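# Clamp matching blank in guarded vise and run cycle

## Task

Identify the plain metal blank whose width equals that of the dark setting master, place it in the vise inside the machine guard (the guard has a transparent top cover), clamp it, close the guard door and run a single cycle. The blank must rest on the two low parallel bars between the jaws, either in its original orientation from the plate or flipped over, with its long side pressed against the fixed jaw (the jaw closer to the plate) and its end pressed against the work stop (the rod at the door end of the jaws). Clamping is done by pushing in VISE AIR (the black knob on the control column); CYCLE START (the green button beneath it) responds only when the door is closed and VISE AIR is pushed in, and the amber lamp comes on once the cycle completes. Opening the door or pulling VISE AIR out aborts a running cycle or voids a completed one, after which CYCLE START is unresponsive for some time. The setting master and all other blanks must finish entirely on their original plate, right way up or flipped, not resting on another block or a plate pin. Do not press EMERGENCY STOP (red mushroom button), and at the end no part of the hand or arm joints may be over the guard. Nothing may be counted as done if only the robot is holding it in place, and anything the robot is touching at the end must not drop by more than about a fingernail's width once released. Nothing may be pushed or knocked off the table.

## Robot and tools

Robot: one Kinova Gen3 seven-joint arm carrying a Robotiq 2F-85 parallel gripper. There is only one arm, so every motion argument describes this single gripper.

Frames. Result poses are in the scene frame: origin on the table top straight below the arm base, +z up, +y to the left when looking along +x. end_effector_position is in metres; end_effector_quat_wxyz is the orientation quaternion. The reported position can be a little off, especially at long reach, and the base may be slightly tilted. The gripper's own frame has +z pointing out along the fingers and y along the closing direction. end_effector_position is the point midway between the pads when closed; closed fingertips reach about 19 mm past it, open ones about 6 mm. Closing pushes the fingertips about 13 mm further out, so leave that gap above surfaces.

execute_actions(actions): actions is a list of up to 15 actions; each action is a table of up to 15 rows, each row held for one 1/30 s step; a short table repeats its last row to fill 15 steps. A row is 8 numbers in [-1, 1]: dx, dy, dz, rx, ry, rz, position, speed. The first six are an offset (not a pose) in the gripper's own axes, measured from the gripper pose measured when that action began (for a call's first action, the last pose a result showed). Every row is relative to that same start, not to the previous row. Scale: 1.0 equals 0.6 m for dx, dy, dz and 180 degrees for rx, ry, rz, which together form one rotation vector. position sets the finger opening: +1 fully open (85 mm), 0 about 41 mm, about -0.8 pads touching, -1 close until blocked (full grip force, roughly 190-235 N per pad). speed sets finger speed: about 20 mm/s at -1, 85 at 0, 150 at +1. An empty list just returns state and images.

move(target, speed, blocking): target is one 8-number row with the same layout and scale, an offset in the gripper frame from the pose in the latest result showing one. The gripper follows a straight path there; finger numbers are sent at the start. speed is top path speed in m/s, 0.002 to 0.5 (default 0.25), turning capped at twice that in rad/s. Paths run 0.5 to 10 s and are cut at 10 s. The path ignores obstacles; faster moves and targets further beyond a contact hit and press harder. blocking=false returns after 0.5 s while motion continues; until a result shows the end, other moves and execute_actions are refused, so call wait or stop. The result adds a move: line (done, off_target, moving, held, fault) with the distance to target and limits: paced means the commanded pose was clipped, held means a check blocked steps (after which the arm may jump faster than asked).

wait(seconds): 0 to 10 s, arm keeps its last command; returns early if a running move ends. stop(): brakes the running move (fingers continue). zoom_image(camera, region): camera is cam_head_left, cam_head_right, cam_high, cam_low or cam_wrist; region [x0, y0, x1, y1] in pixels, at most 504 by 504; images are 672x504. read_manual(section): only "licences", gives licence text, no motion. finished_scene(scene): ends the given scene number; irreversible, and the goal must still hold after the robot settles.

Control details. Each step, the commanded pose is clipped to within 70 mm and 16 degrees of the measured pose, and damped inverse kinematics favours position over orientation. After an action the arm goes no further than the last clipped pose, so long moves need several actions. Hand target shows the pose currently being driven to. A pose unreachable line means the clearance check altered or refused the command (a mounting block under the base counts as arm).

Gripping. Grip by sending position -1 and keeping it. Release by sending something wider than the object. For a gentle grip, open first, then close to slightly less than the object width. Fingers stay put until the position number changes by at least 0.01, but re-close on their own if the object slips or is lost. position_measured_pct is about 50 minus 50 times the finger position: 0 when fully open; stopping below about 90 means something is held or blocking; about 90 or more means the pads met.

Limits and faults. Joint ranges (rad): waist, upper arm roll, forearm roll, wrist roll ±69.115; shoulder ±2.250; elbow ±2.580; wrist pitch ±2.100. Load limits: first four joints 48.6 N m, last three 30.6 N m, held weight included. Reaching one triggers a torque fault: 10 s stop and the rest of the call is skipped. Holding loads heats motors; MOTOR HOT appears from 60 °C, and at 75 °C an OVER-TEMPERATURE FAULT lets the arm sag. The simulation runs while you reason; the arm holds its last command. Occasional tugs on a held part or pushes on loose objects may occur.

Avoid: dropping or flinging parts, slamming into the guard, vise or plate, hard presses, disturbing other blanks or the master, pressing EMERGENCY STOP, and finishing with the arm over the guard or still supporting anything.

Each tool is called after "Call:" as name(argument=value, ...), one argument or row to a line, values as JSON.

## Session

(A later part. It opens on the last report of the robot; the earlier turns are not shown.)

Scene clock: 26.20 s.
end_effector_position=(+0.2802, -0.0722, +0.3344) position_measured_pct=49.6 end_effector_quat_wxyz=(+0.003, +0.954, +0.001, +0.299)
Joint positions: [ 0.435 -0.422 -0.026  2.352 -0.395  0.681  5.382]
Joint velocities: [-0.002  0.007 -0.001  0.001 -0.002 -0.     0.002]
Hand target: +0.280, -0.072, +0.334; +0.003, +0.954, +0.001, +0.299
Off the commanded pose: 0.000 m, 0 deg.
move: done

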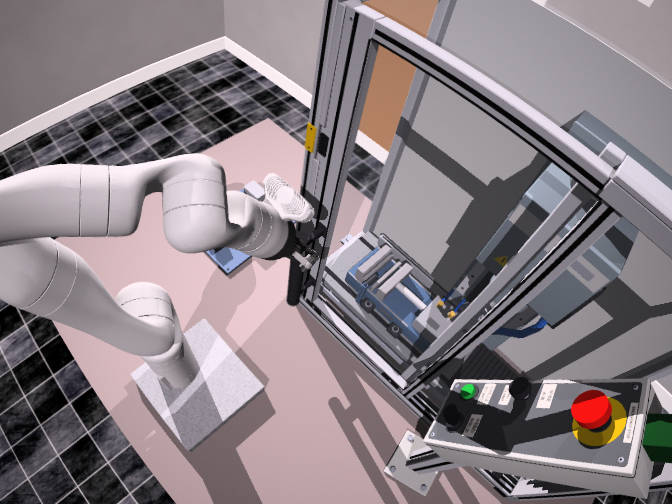

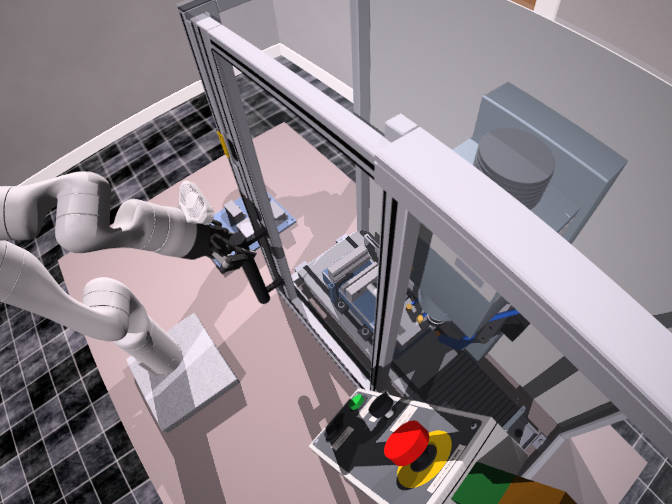

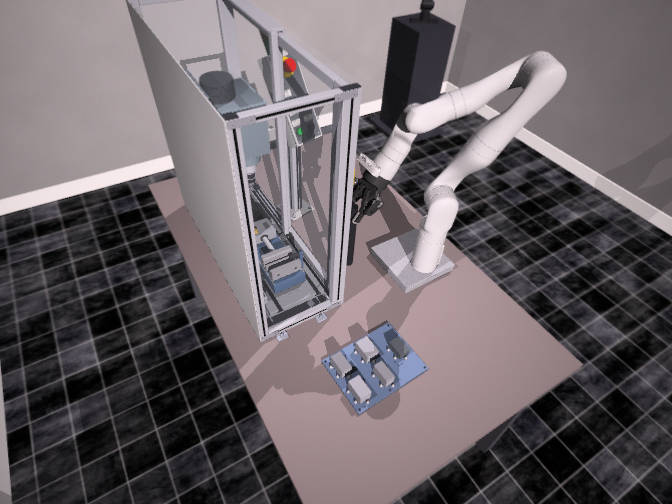

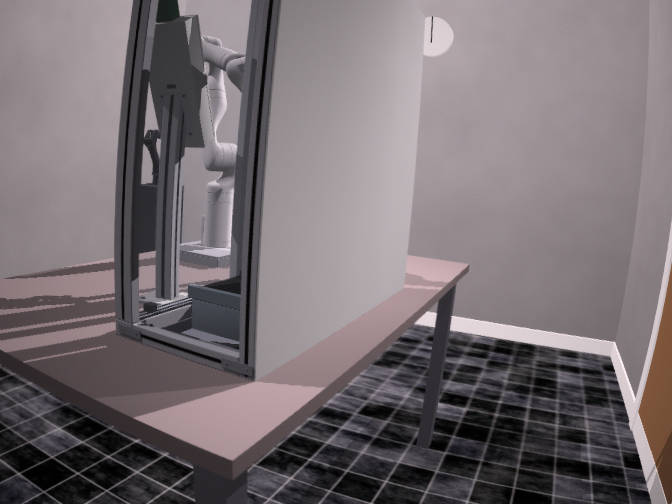

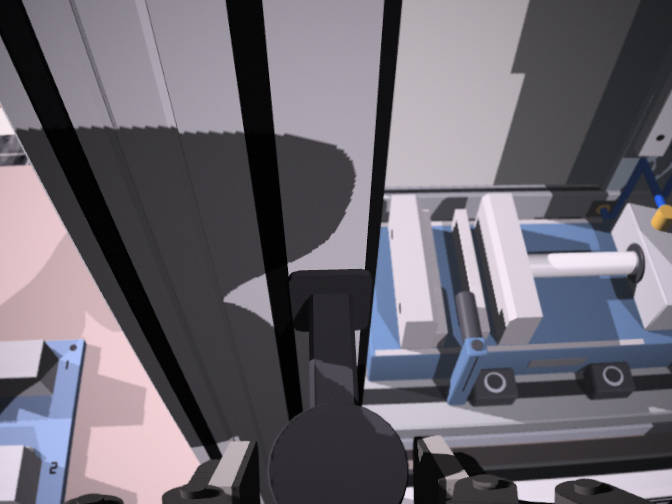

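Call:
move(
  target=[0, 0.25, 0, 0, 0, 0, -0.18, 0],
  speed=0.08,
)

Scene clock: 28.53 s.
end_effector_position=(+0.2796, -0.2193, +0.3342) position_measured_pct=58.7 end_effector_quat_wxyz=(-0.000, +0.954, +0.003, +0.299)
Joint positions: [ 0.356 -0.138  0.588  2.157 -0.584  0.824  6.033]
Joint velocities: [ 0.003  0.003 -0.001 -0.002 -0.002  0.004  0.001]
Hand target: +0.279, -0.222, +0.334; +0.002, +0.954, +0.001, +0.299
Off the commanded pose: 0.003 m, 0 deg.
move: done

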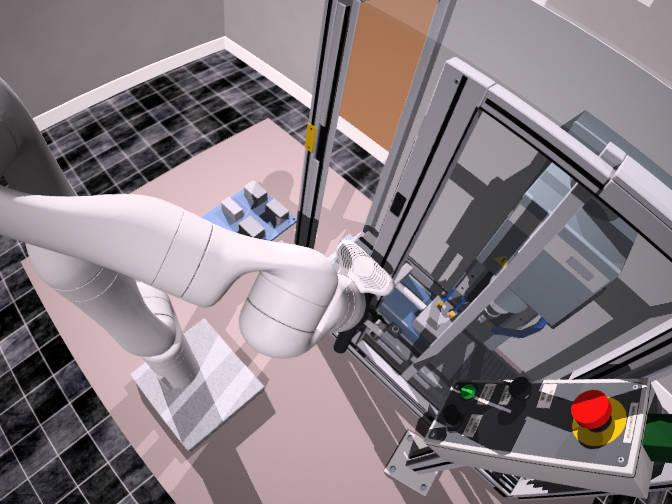

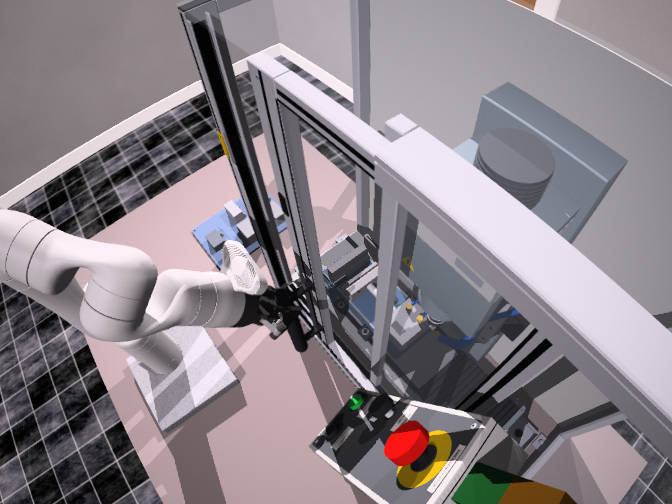

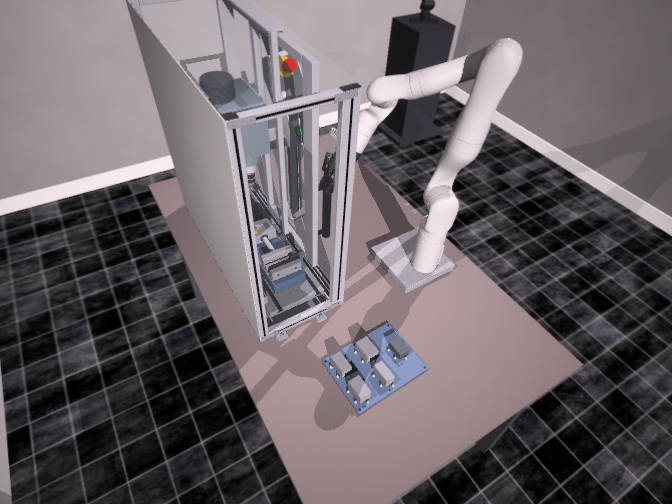

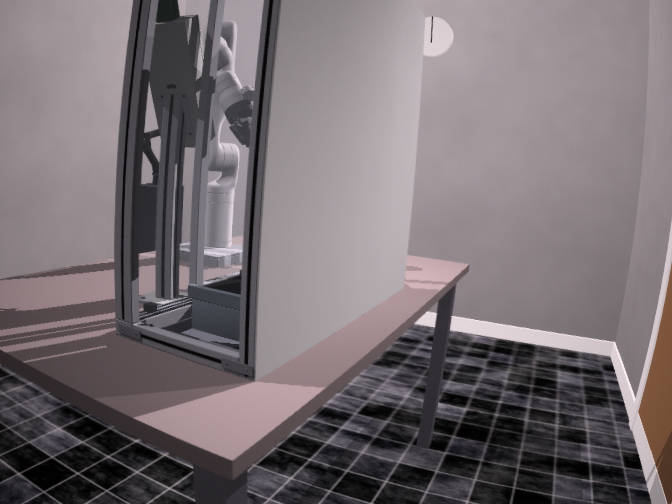

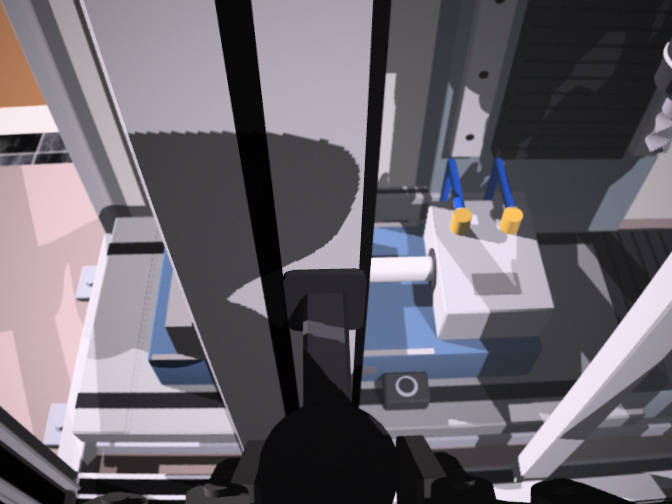

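Call:
move(
  target=[0, 0.12, 0, 0, 0, 0, -0.18, 0],
  speed=0.07,
)

Call:
zoom_image(
  camera="cam_low",
  region=[100, 0, 300, 330],
)

Scene clock: 30.20 s.
end_effector_position=(+0.2800, -0.2881, +0.3336) position_measured_pct=58.7 end_effector_quat_wxyz=(-0.004, +0.954, +0.004, +0.299)
Joint positions: [ 0.448  0.074  0.744  2.005 -0.759  0.998  6.324]
Joint velocities: [ 0.003  0.005  0.003 -0.003 -0.004  0.002  0.001]
Hand target: +0.280, -0.291, +0.334; -0.001, +0.954, +0.002, +0.298
Off the commanded pose: 0.003 m, 0 deg.
move: done

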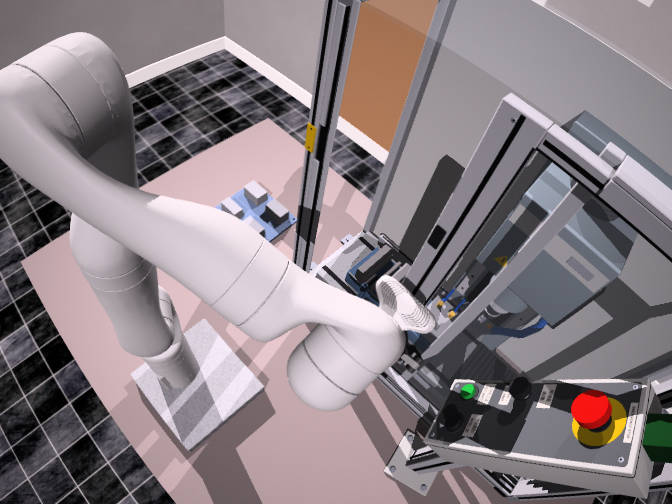

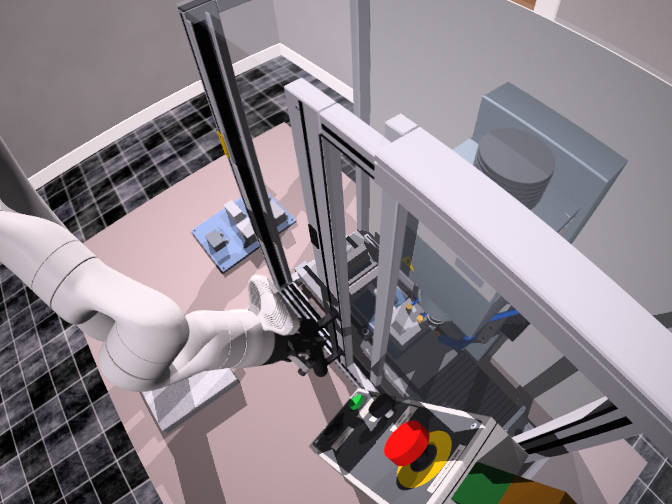

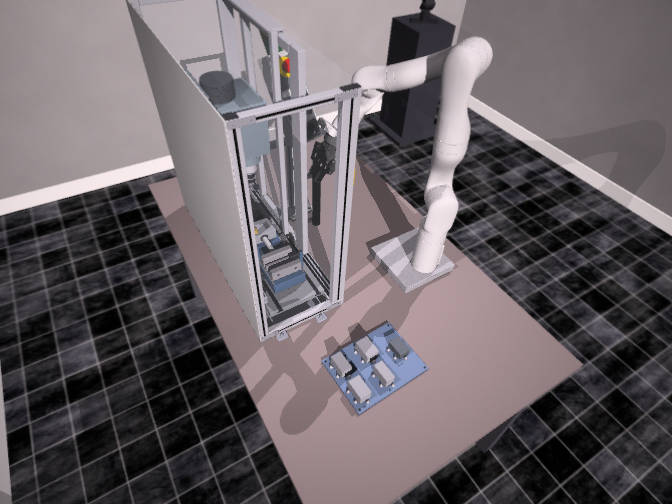

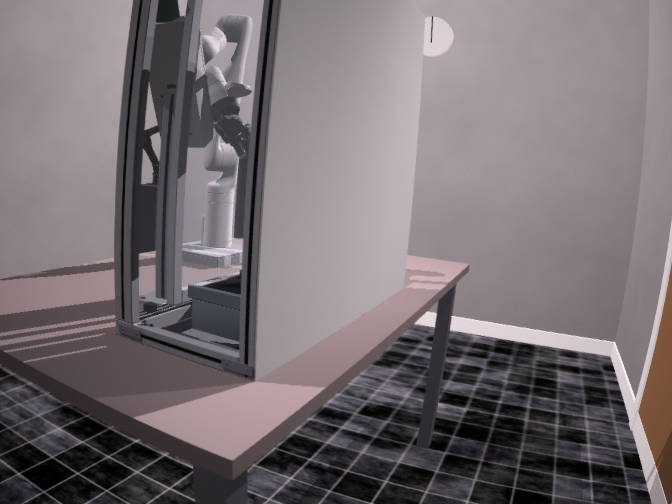

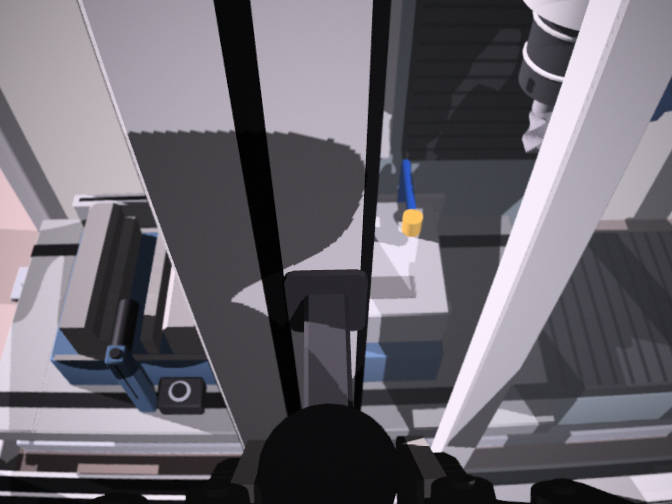

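Region (100, 0, 300, 330) of cam_low's 672x504 image, scaled by 1.527, with more detail than that image has; it fills the left 305 columns of this view, and the rest is white.

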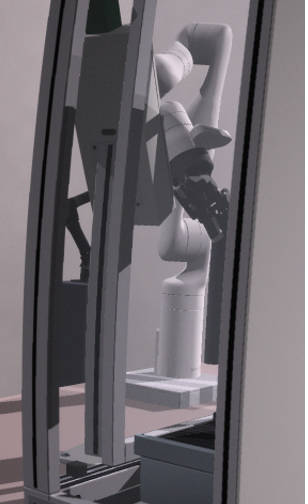

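Call:
zoom_image(
  camera="cam_head_right",
  region=[220, 260, 520, 504],
)

Call:
zoom_image(
  camera="cam_head_left",
  region=[340, 260, 672, 504],
)

Region (220, 260, 520, 504) of cam_head_right's 672x504 image, scaled by 1.680, with more detail than that image has; it fills the top 410 rows of this view, and the rest is white.

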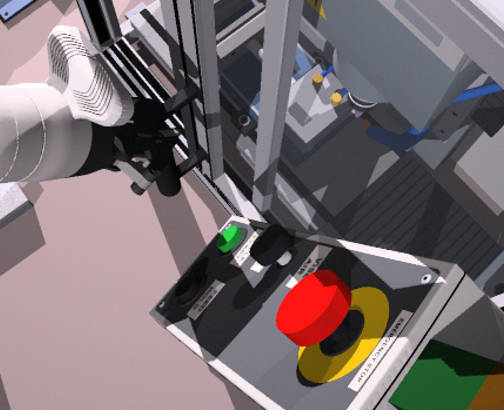

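Region (340, 260, 672, 504) of cam_head_left's 672x504 image, scaled by 1.518, with more detail than that image has; it fills the top 370 rows of this view, and the rest is white.

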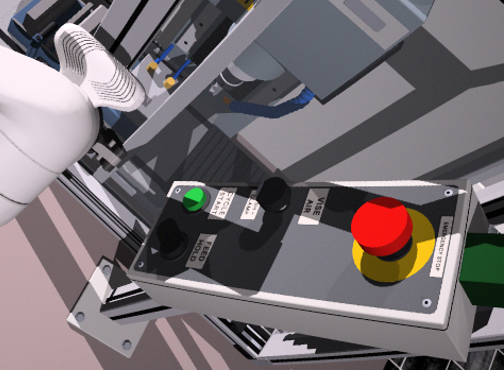

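Call:
move(
  target=[0, 0.075, 0, 0, 0, 0, -0.18, 0],
  speed=0.05,
)

Call:
zoom_image(
  camera="cam_head_right",
  region=[220, 260, 520, 504],
)

Scene clock: 31.70 s.
end_effector_position=(+0.2807, -0.3301, +0.3330) position_measured_pct=58.7 end_effector_quat_wxyz=(-0.007, +0.954, +0.006, +0.299)
Joint positions: [ 0.549  0.206  0.768  1.894 -0.842  1.112  6.436]
Joint velocities: [ 0.003  0.005  0.003 -0.003 -0.003  0.003  0.001]
Hand target: +0.280, -0.333, +0.333; -0.004, +0.954, +0.004, +0.299
Off the commanded pose: 0.003 m, 0 deg.
move: done

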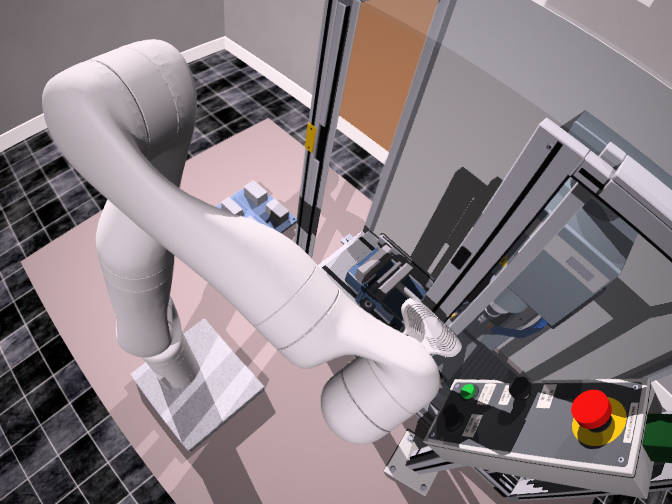

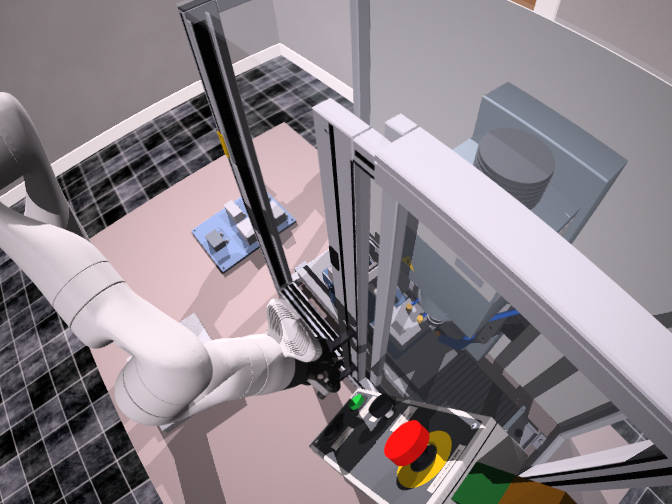

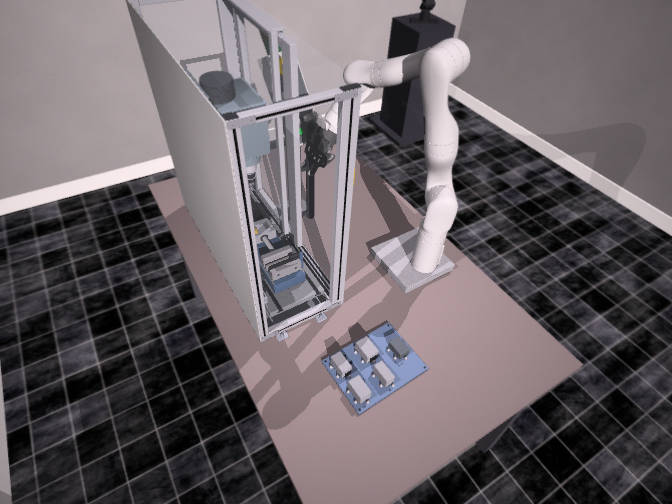

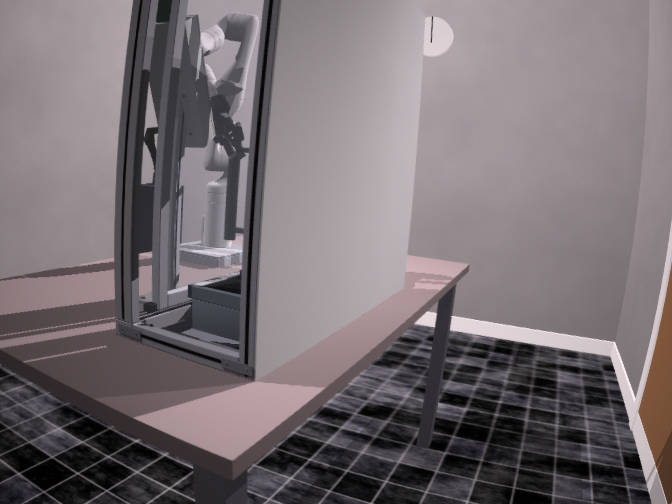

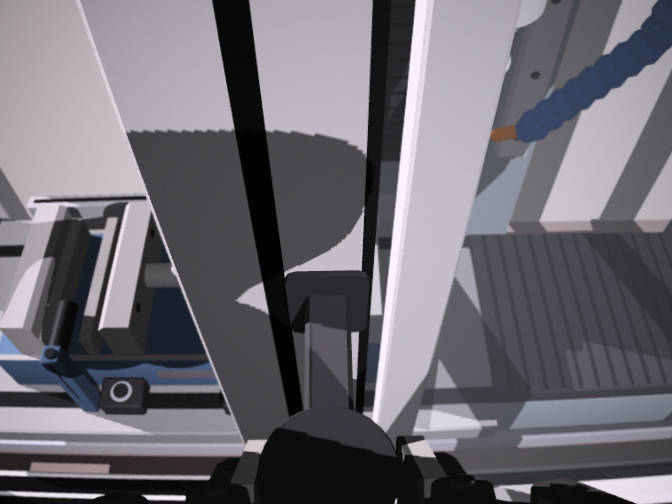

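Region (220, 260, 520, 504) of cam_head_right's 672x504 image, scaled by 1.680, with more detail than that image has; it fills the top 410 rows of this view, and the rest is white.

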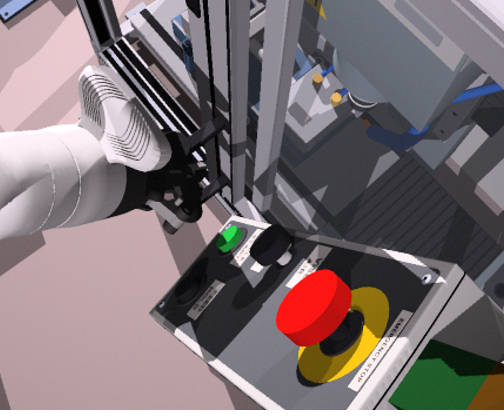

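Call:
move(
  target=[0, -0.004, -0.1, 0, 0, 0, -0.05, 0],
  speed=0.1,
)

Scene clock: 32.77 s.
end_effector_position=(+0.2463, -0.3288, +0.3821) position_measured_pct=52.4 end_effector_quat_wxyz=(-0.007, +0.954, +0.006, +0.298)
Joint positions: [ 0.564  0.116  0.809  1.807 -0.73   1.241  6.349]
Joint velocities: [-0.001 -0.002  0.    -0.001 -0.002  0.    -0.   ]
Hand target: +0.246, -0.329, +0.382; -0.007, +0.954, +0.006, +0.299
Off the commanded pose: 0.000 m, 0 deg.
move: done

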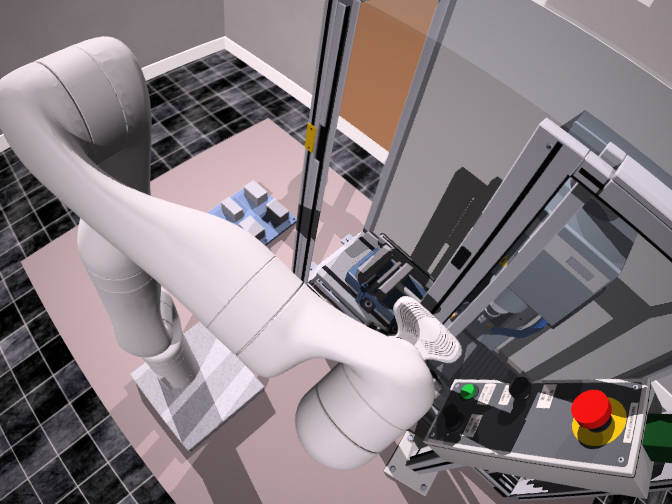

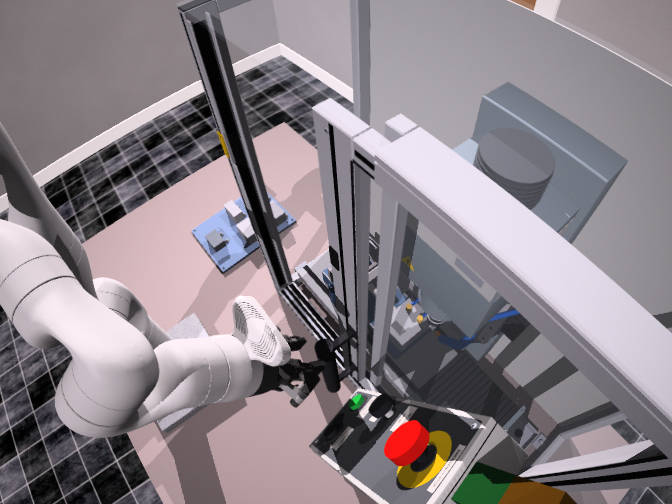

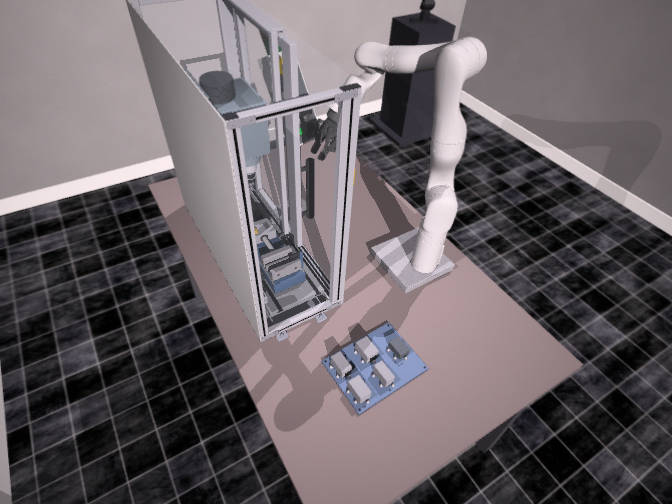

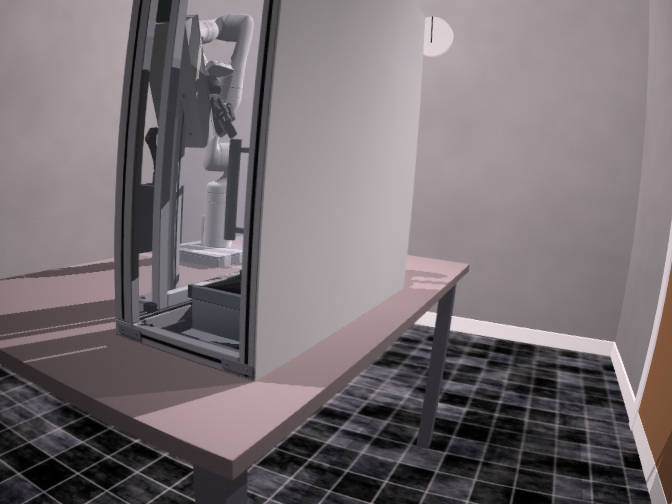

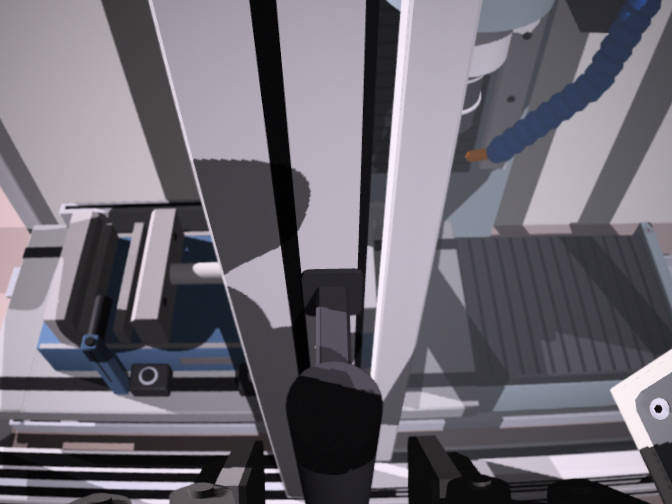

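Call:
move(
  target=[0, -0.283, 0, 0, 0, 0, 0.2, 0],
  speed=0.25,
)

Scene clock: 34.23 s.
end_effector_position=(+0.2446, -0.1594, +0.3840) position_measured_pct=40.1 end_effector_quat_wxyz=(-0.006, +0.954, +0.006, +0.298)
Joint positions: [ 0.462 -0.376  0.351  2.141 -0.391  0.977  5.718]
Joint velocities: [ 0.003 -0.012  0.005  0.     0.004 -0.001 -0.004]
Hand target: +0.244, -0.160, +0.384; -0.006, +0.954, +0.006, +0.299
Off the commanded pose: 0.001 m, 0 deg.
move: done

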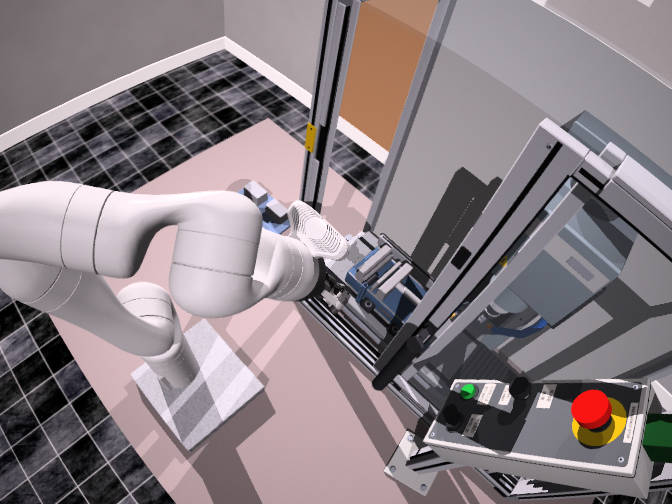

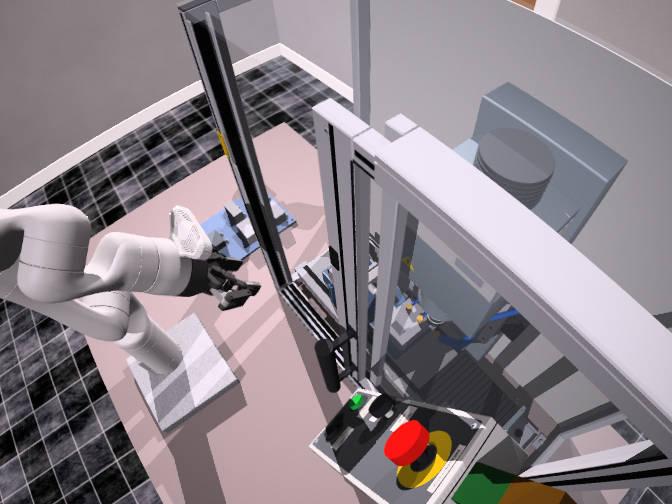

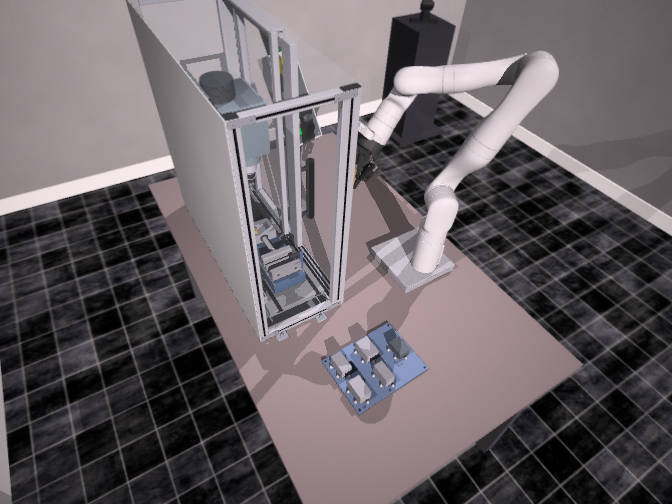

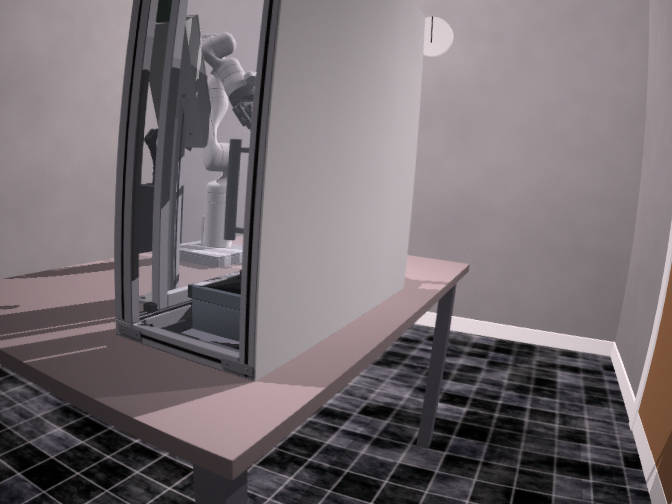

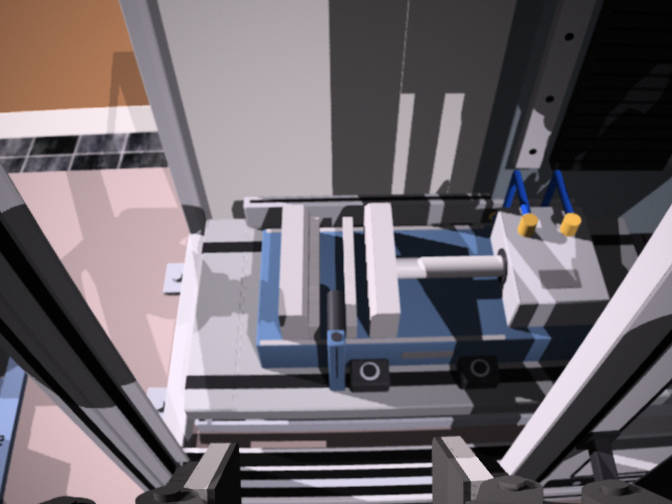

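Call:
move(
  target=[0.142, 0.0067, 0.309, -0.004, -0.193, 0.004, 0.2, 0],
  speed=0.15,
)

Scene clock: 37.03 s.
end_effector_position=(+0.4208, -0.1601, +0.2814) position_measured_pct=40.1 end_effector_quat_wxyz=(-0.001, +1.000, +0.001, +0.002)
Joint positions: [ 0.267  0.378  0.038  1.567 -0.019  1.193  5.04 ]
Joint velocities: [-0.002  0.012 -0.003 -0.002 -0.001  0.001 -0.001]
Hand target: +0.421, -0.160, +0.281; -0.001, +1.000, +0.001, +0.001
Off the commanded pose: 0.001 m, 0 deg.
move: done

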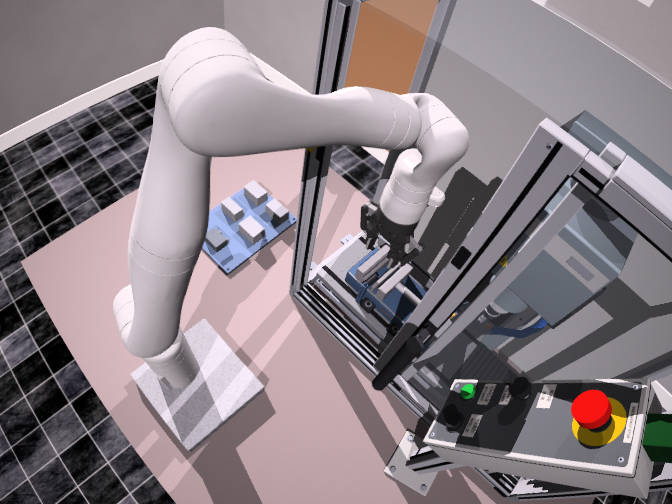

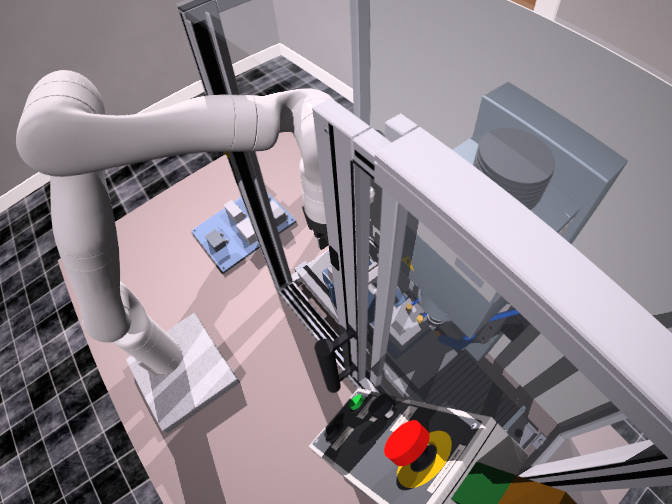

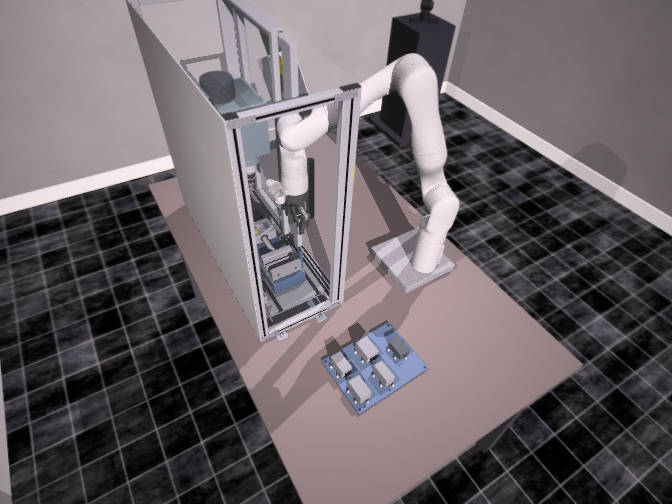

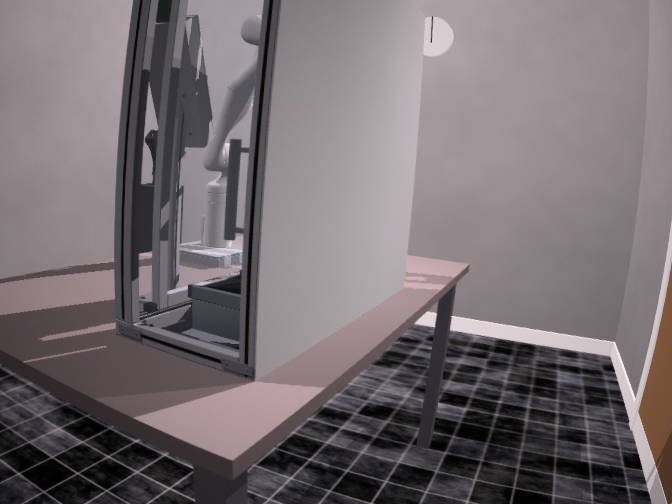

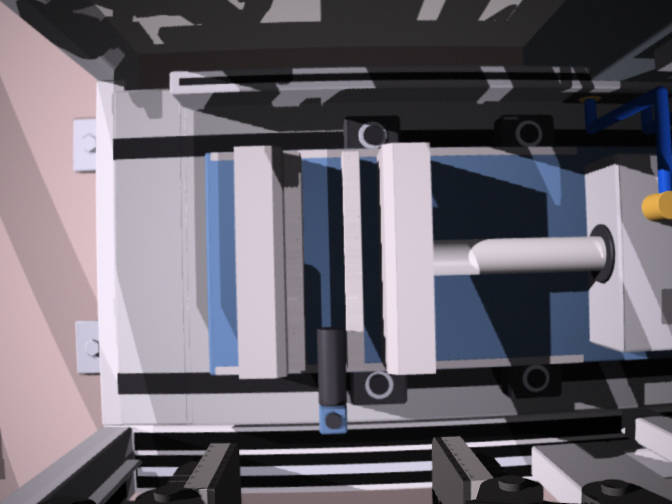

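Call:
zoom_image(
  camera="cam_wrist",
  region=[200, 130, 450, 440],
)

Call:
move(
  target=[0, 0, 0.1167, 0, 0, 0, 0.2, 0],
  speed=0.1,
)

Call:
zoom_image(
  camera="cam_head_left",
  region=[320, 200, 460, 340],
)

Region (200, 130, 450, 440) of cam_wrist's 672x504 image, scaled by 1.626; it fills the left 406 columns of this view, and the rest is white.

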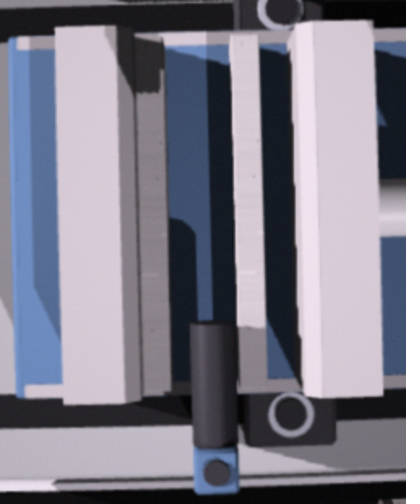

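Scene clock: 38.30 s.
end_effector_position=(+0.4211, -0.1597, +0.2115) position_measured_pct=40.1 end_effector_quat_wxyz=(-0.001, +1.000, +0.001, +0.002)
Joint positions: [ 0.27   0.455  0.031  1.694 -0.021  0.989  5.042]
Joint velocities: [ 0.     0.002 -0.     0.001 -0.002 -0.     0.   ]
Hand target: +0.421, -0.160, +0.211; -0.001, +1.000, +0.001, +0.002
Off the commanded pose: 0.000 m, 0 deg.
move: done

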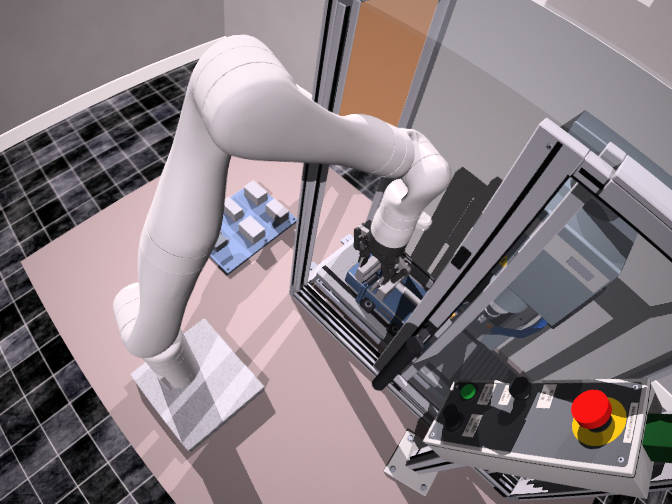

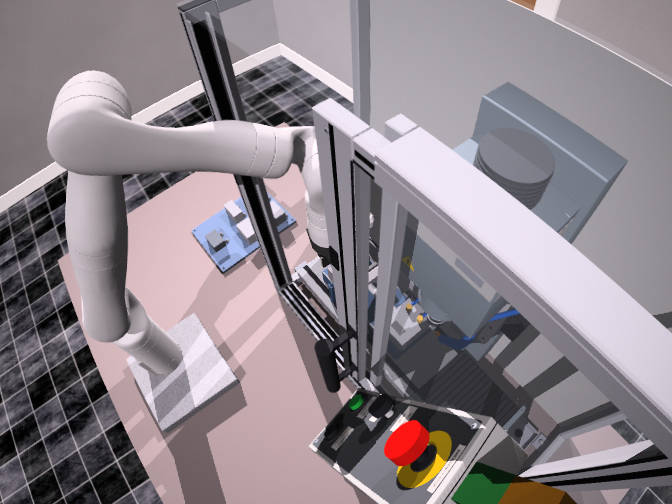

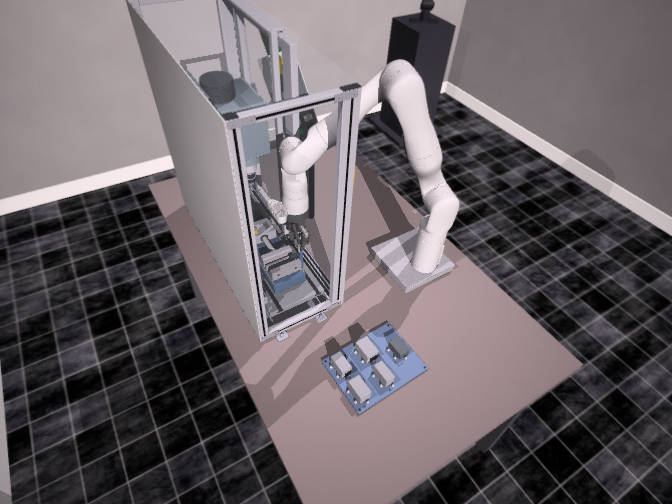

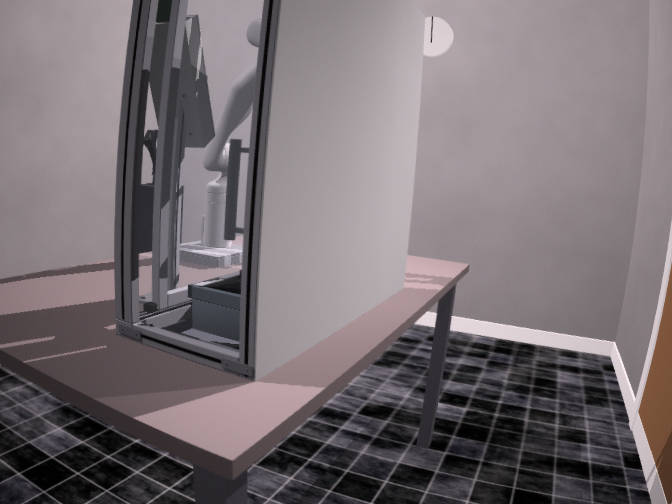

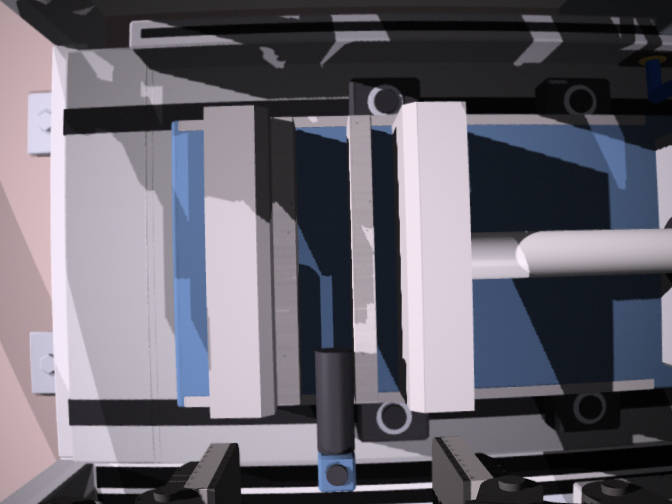

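Region (320, 200, 460, 340) of cam_head_left's 672x504 image, scaled by 3.600, with more detail than that image has.

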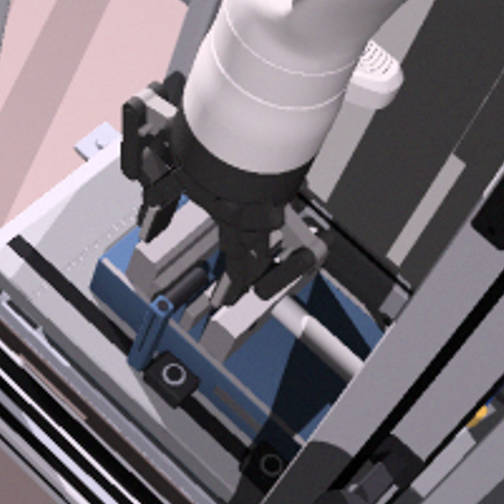

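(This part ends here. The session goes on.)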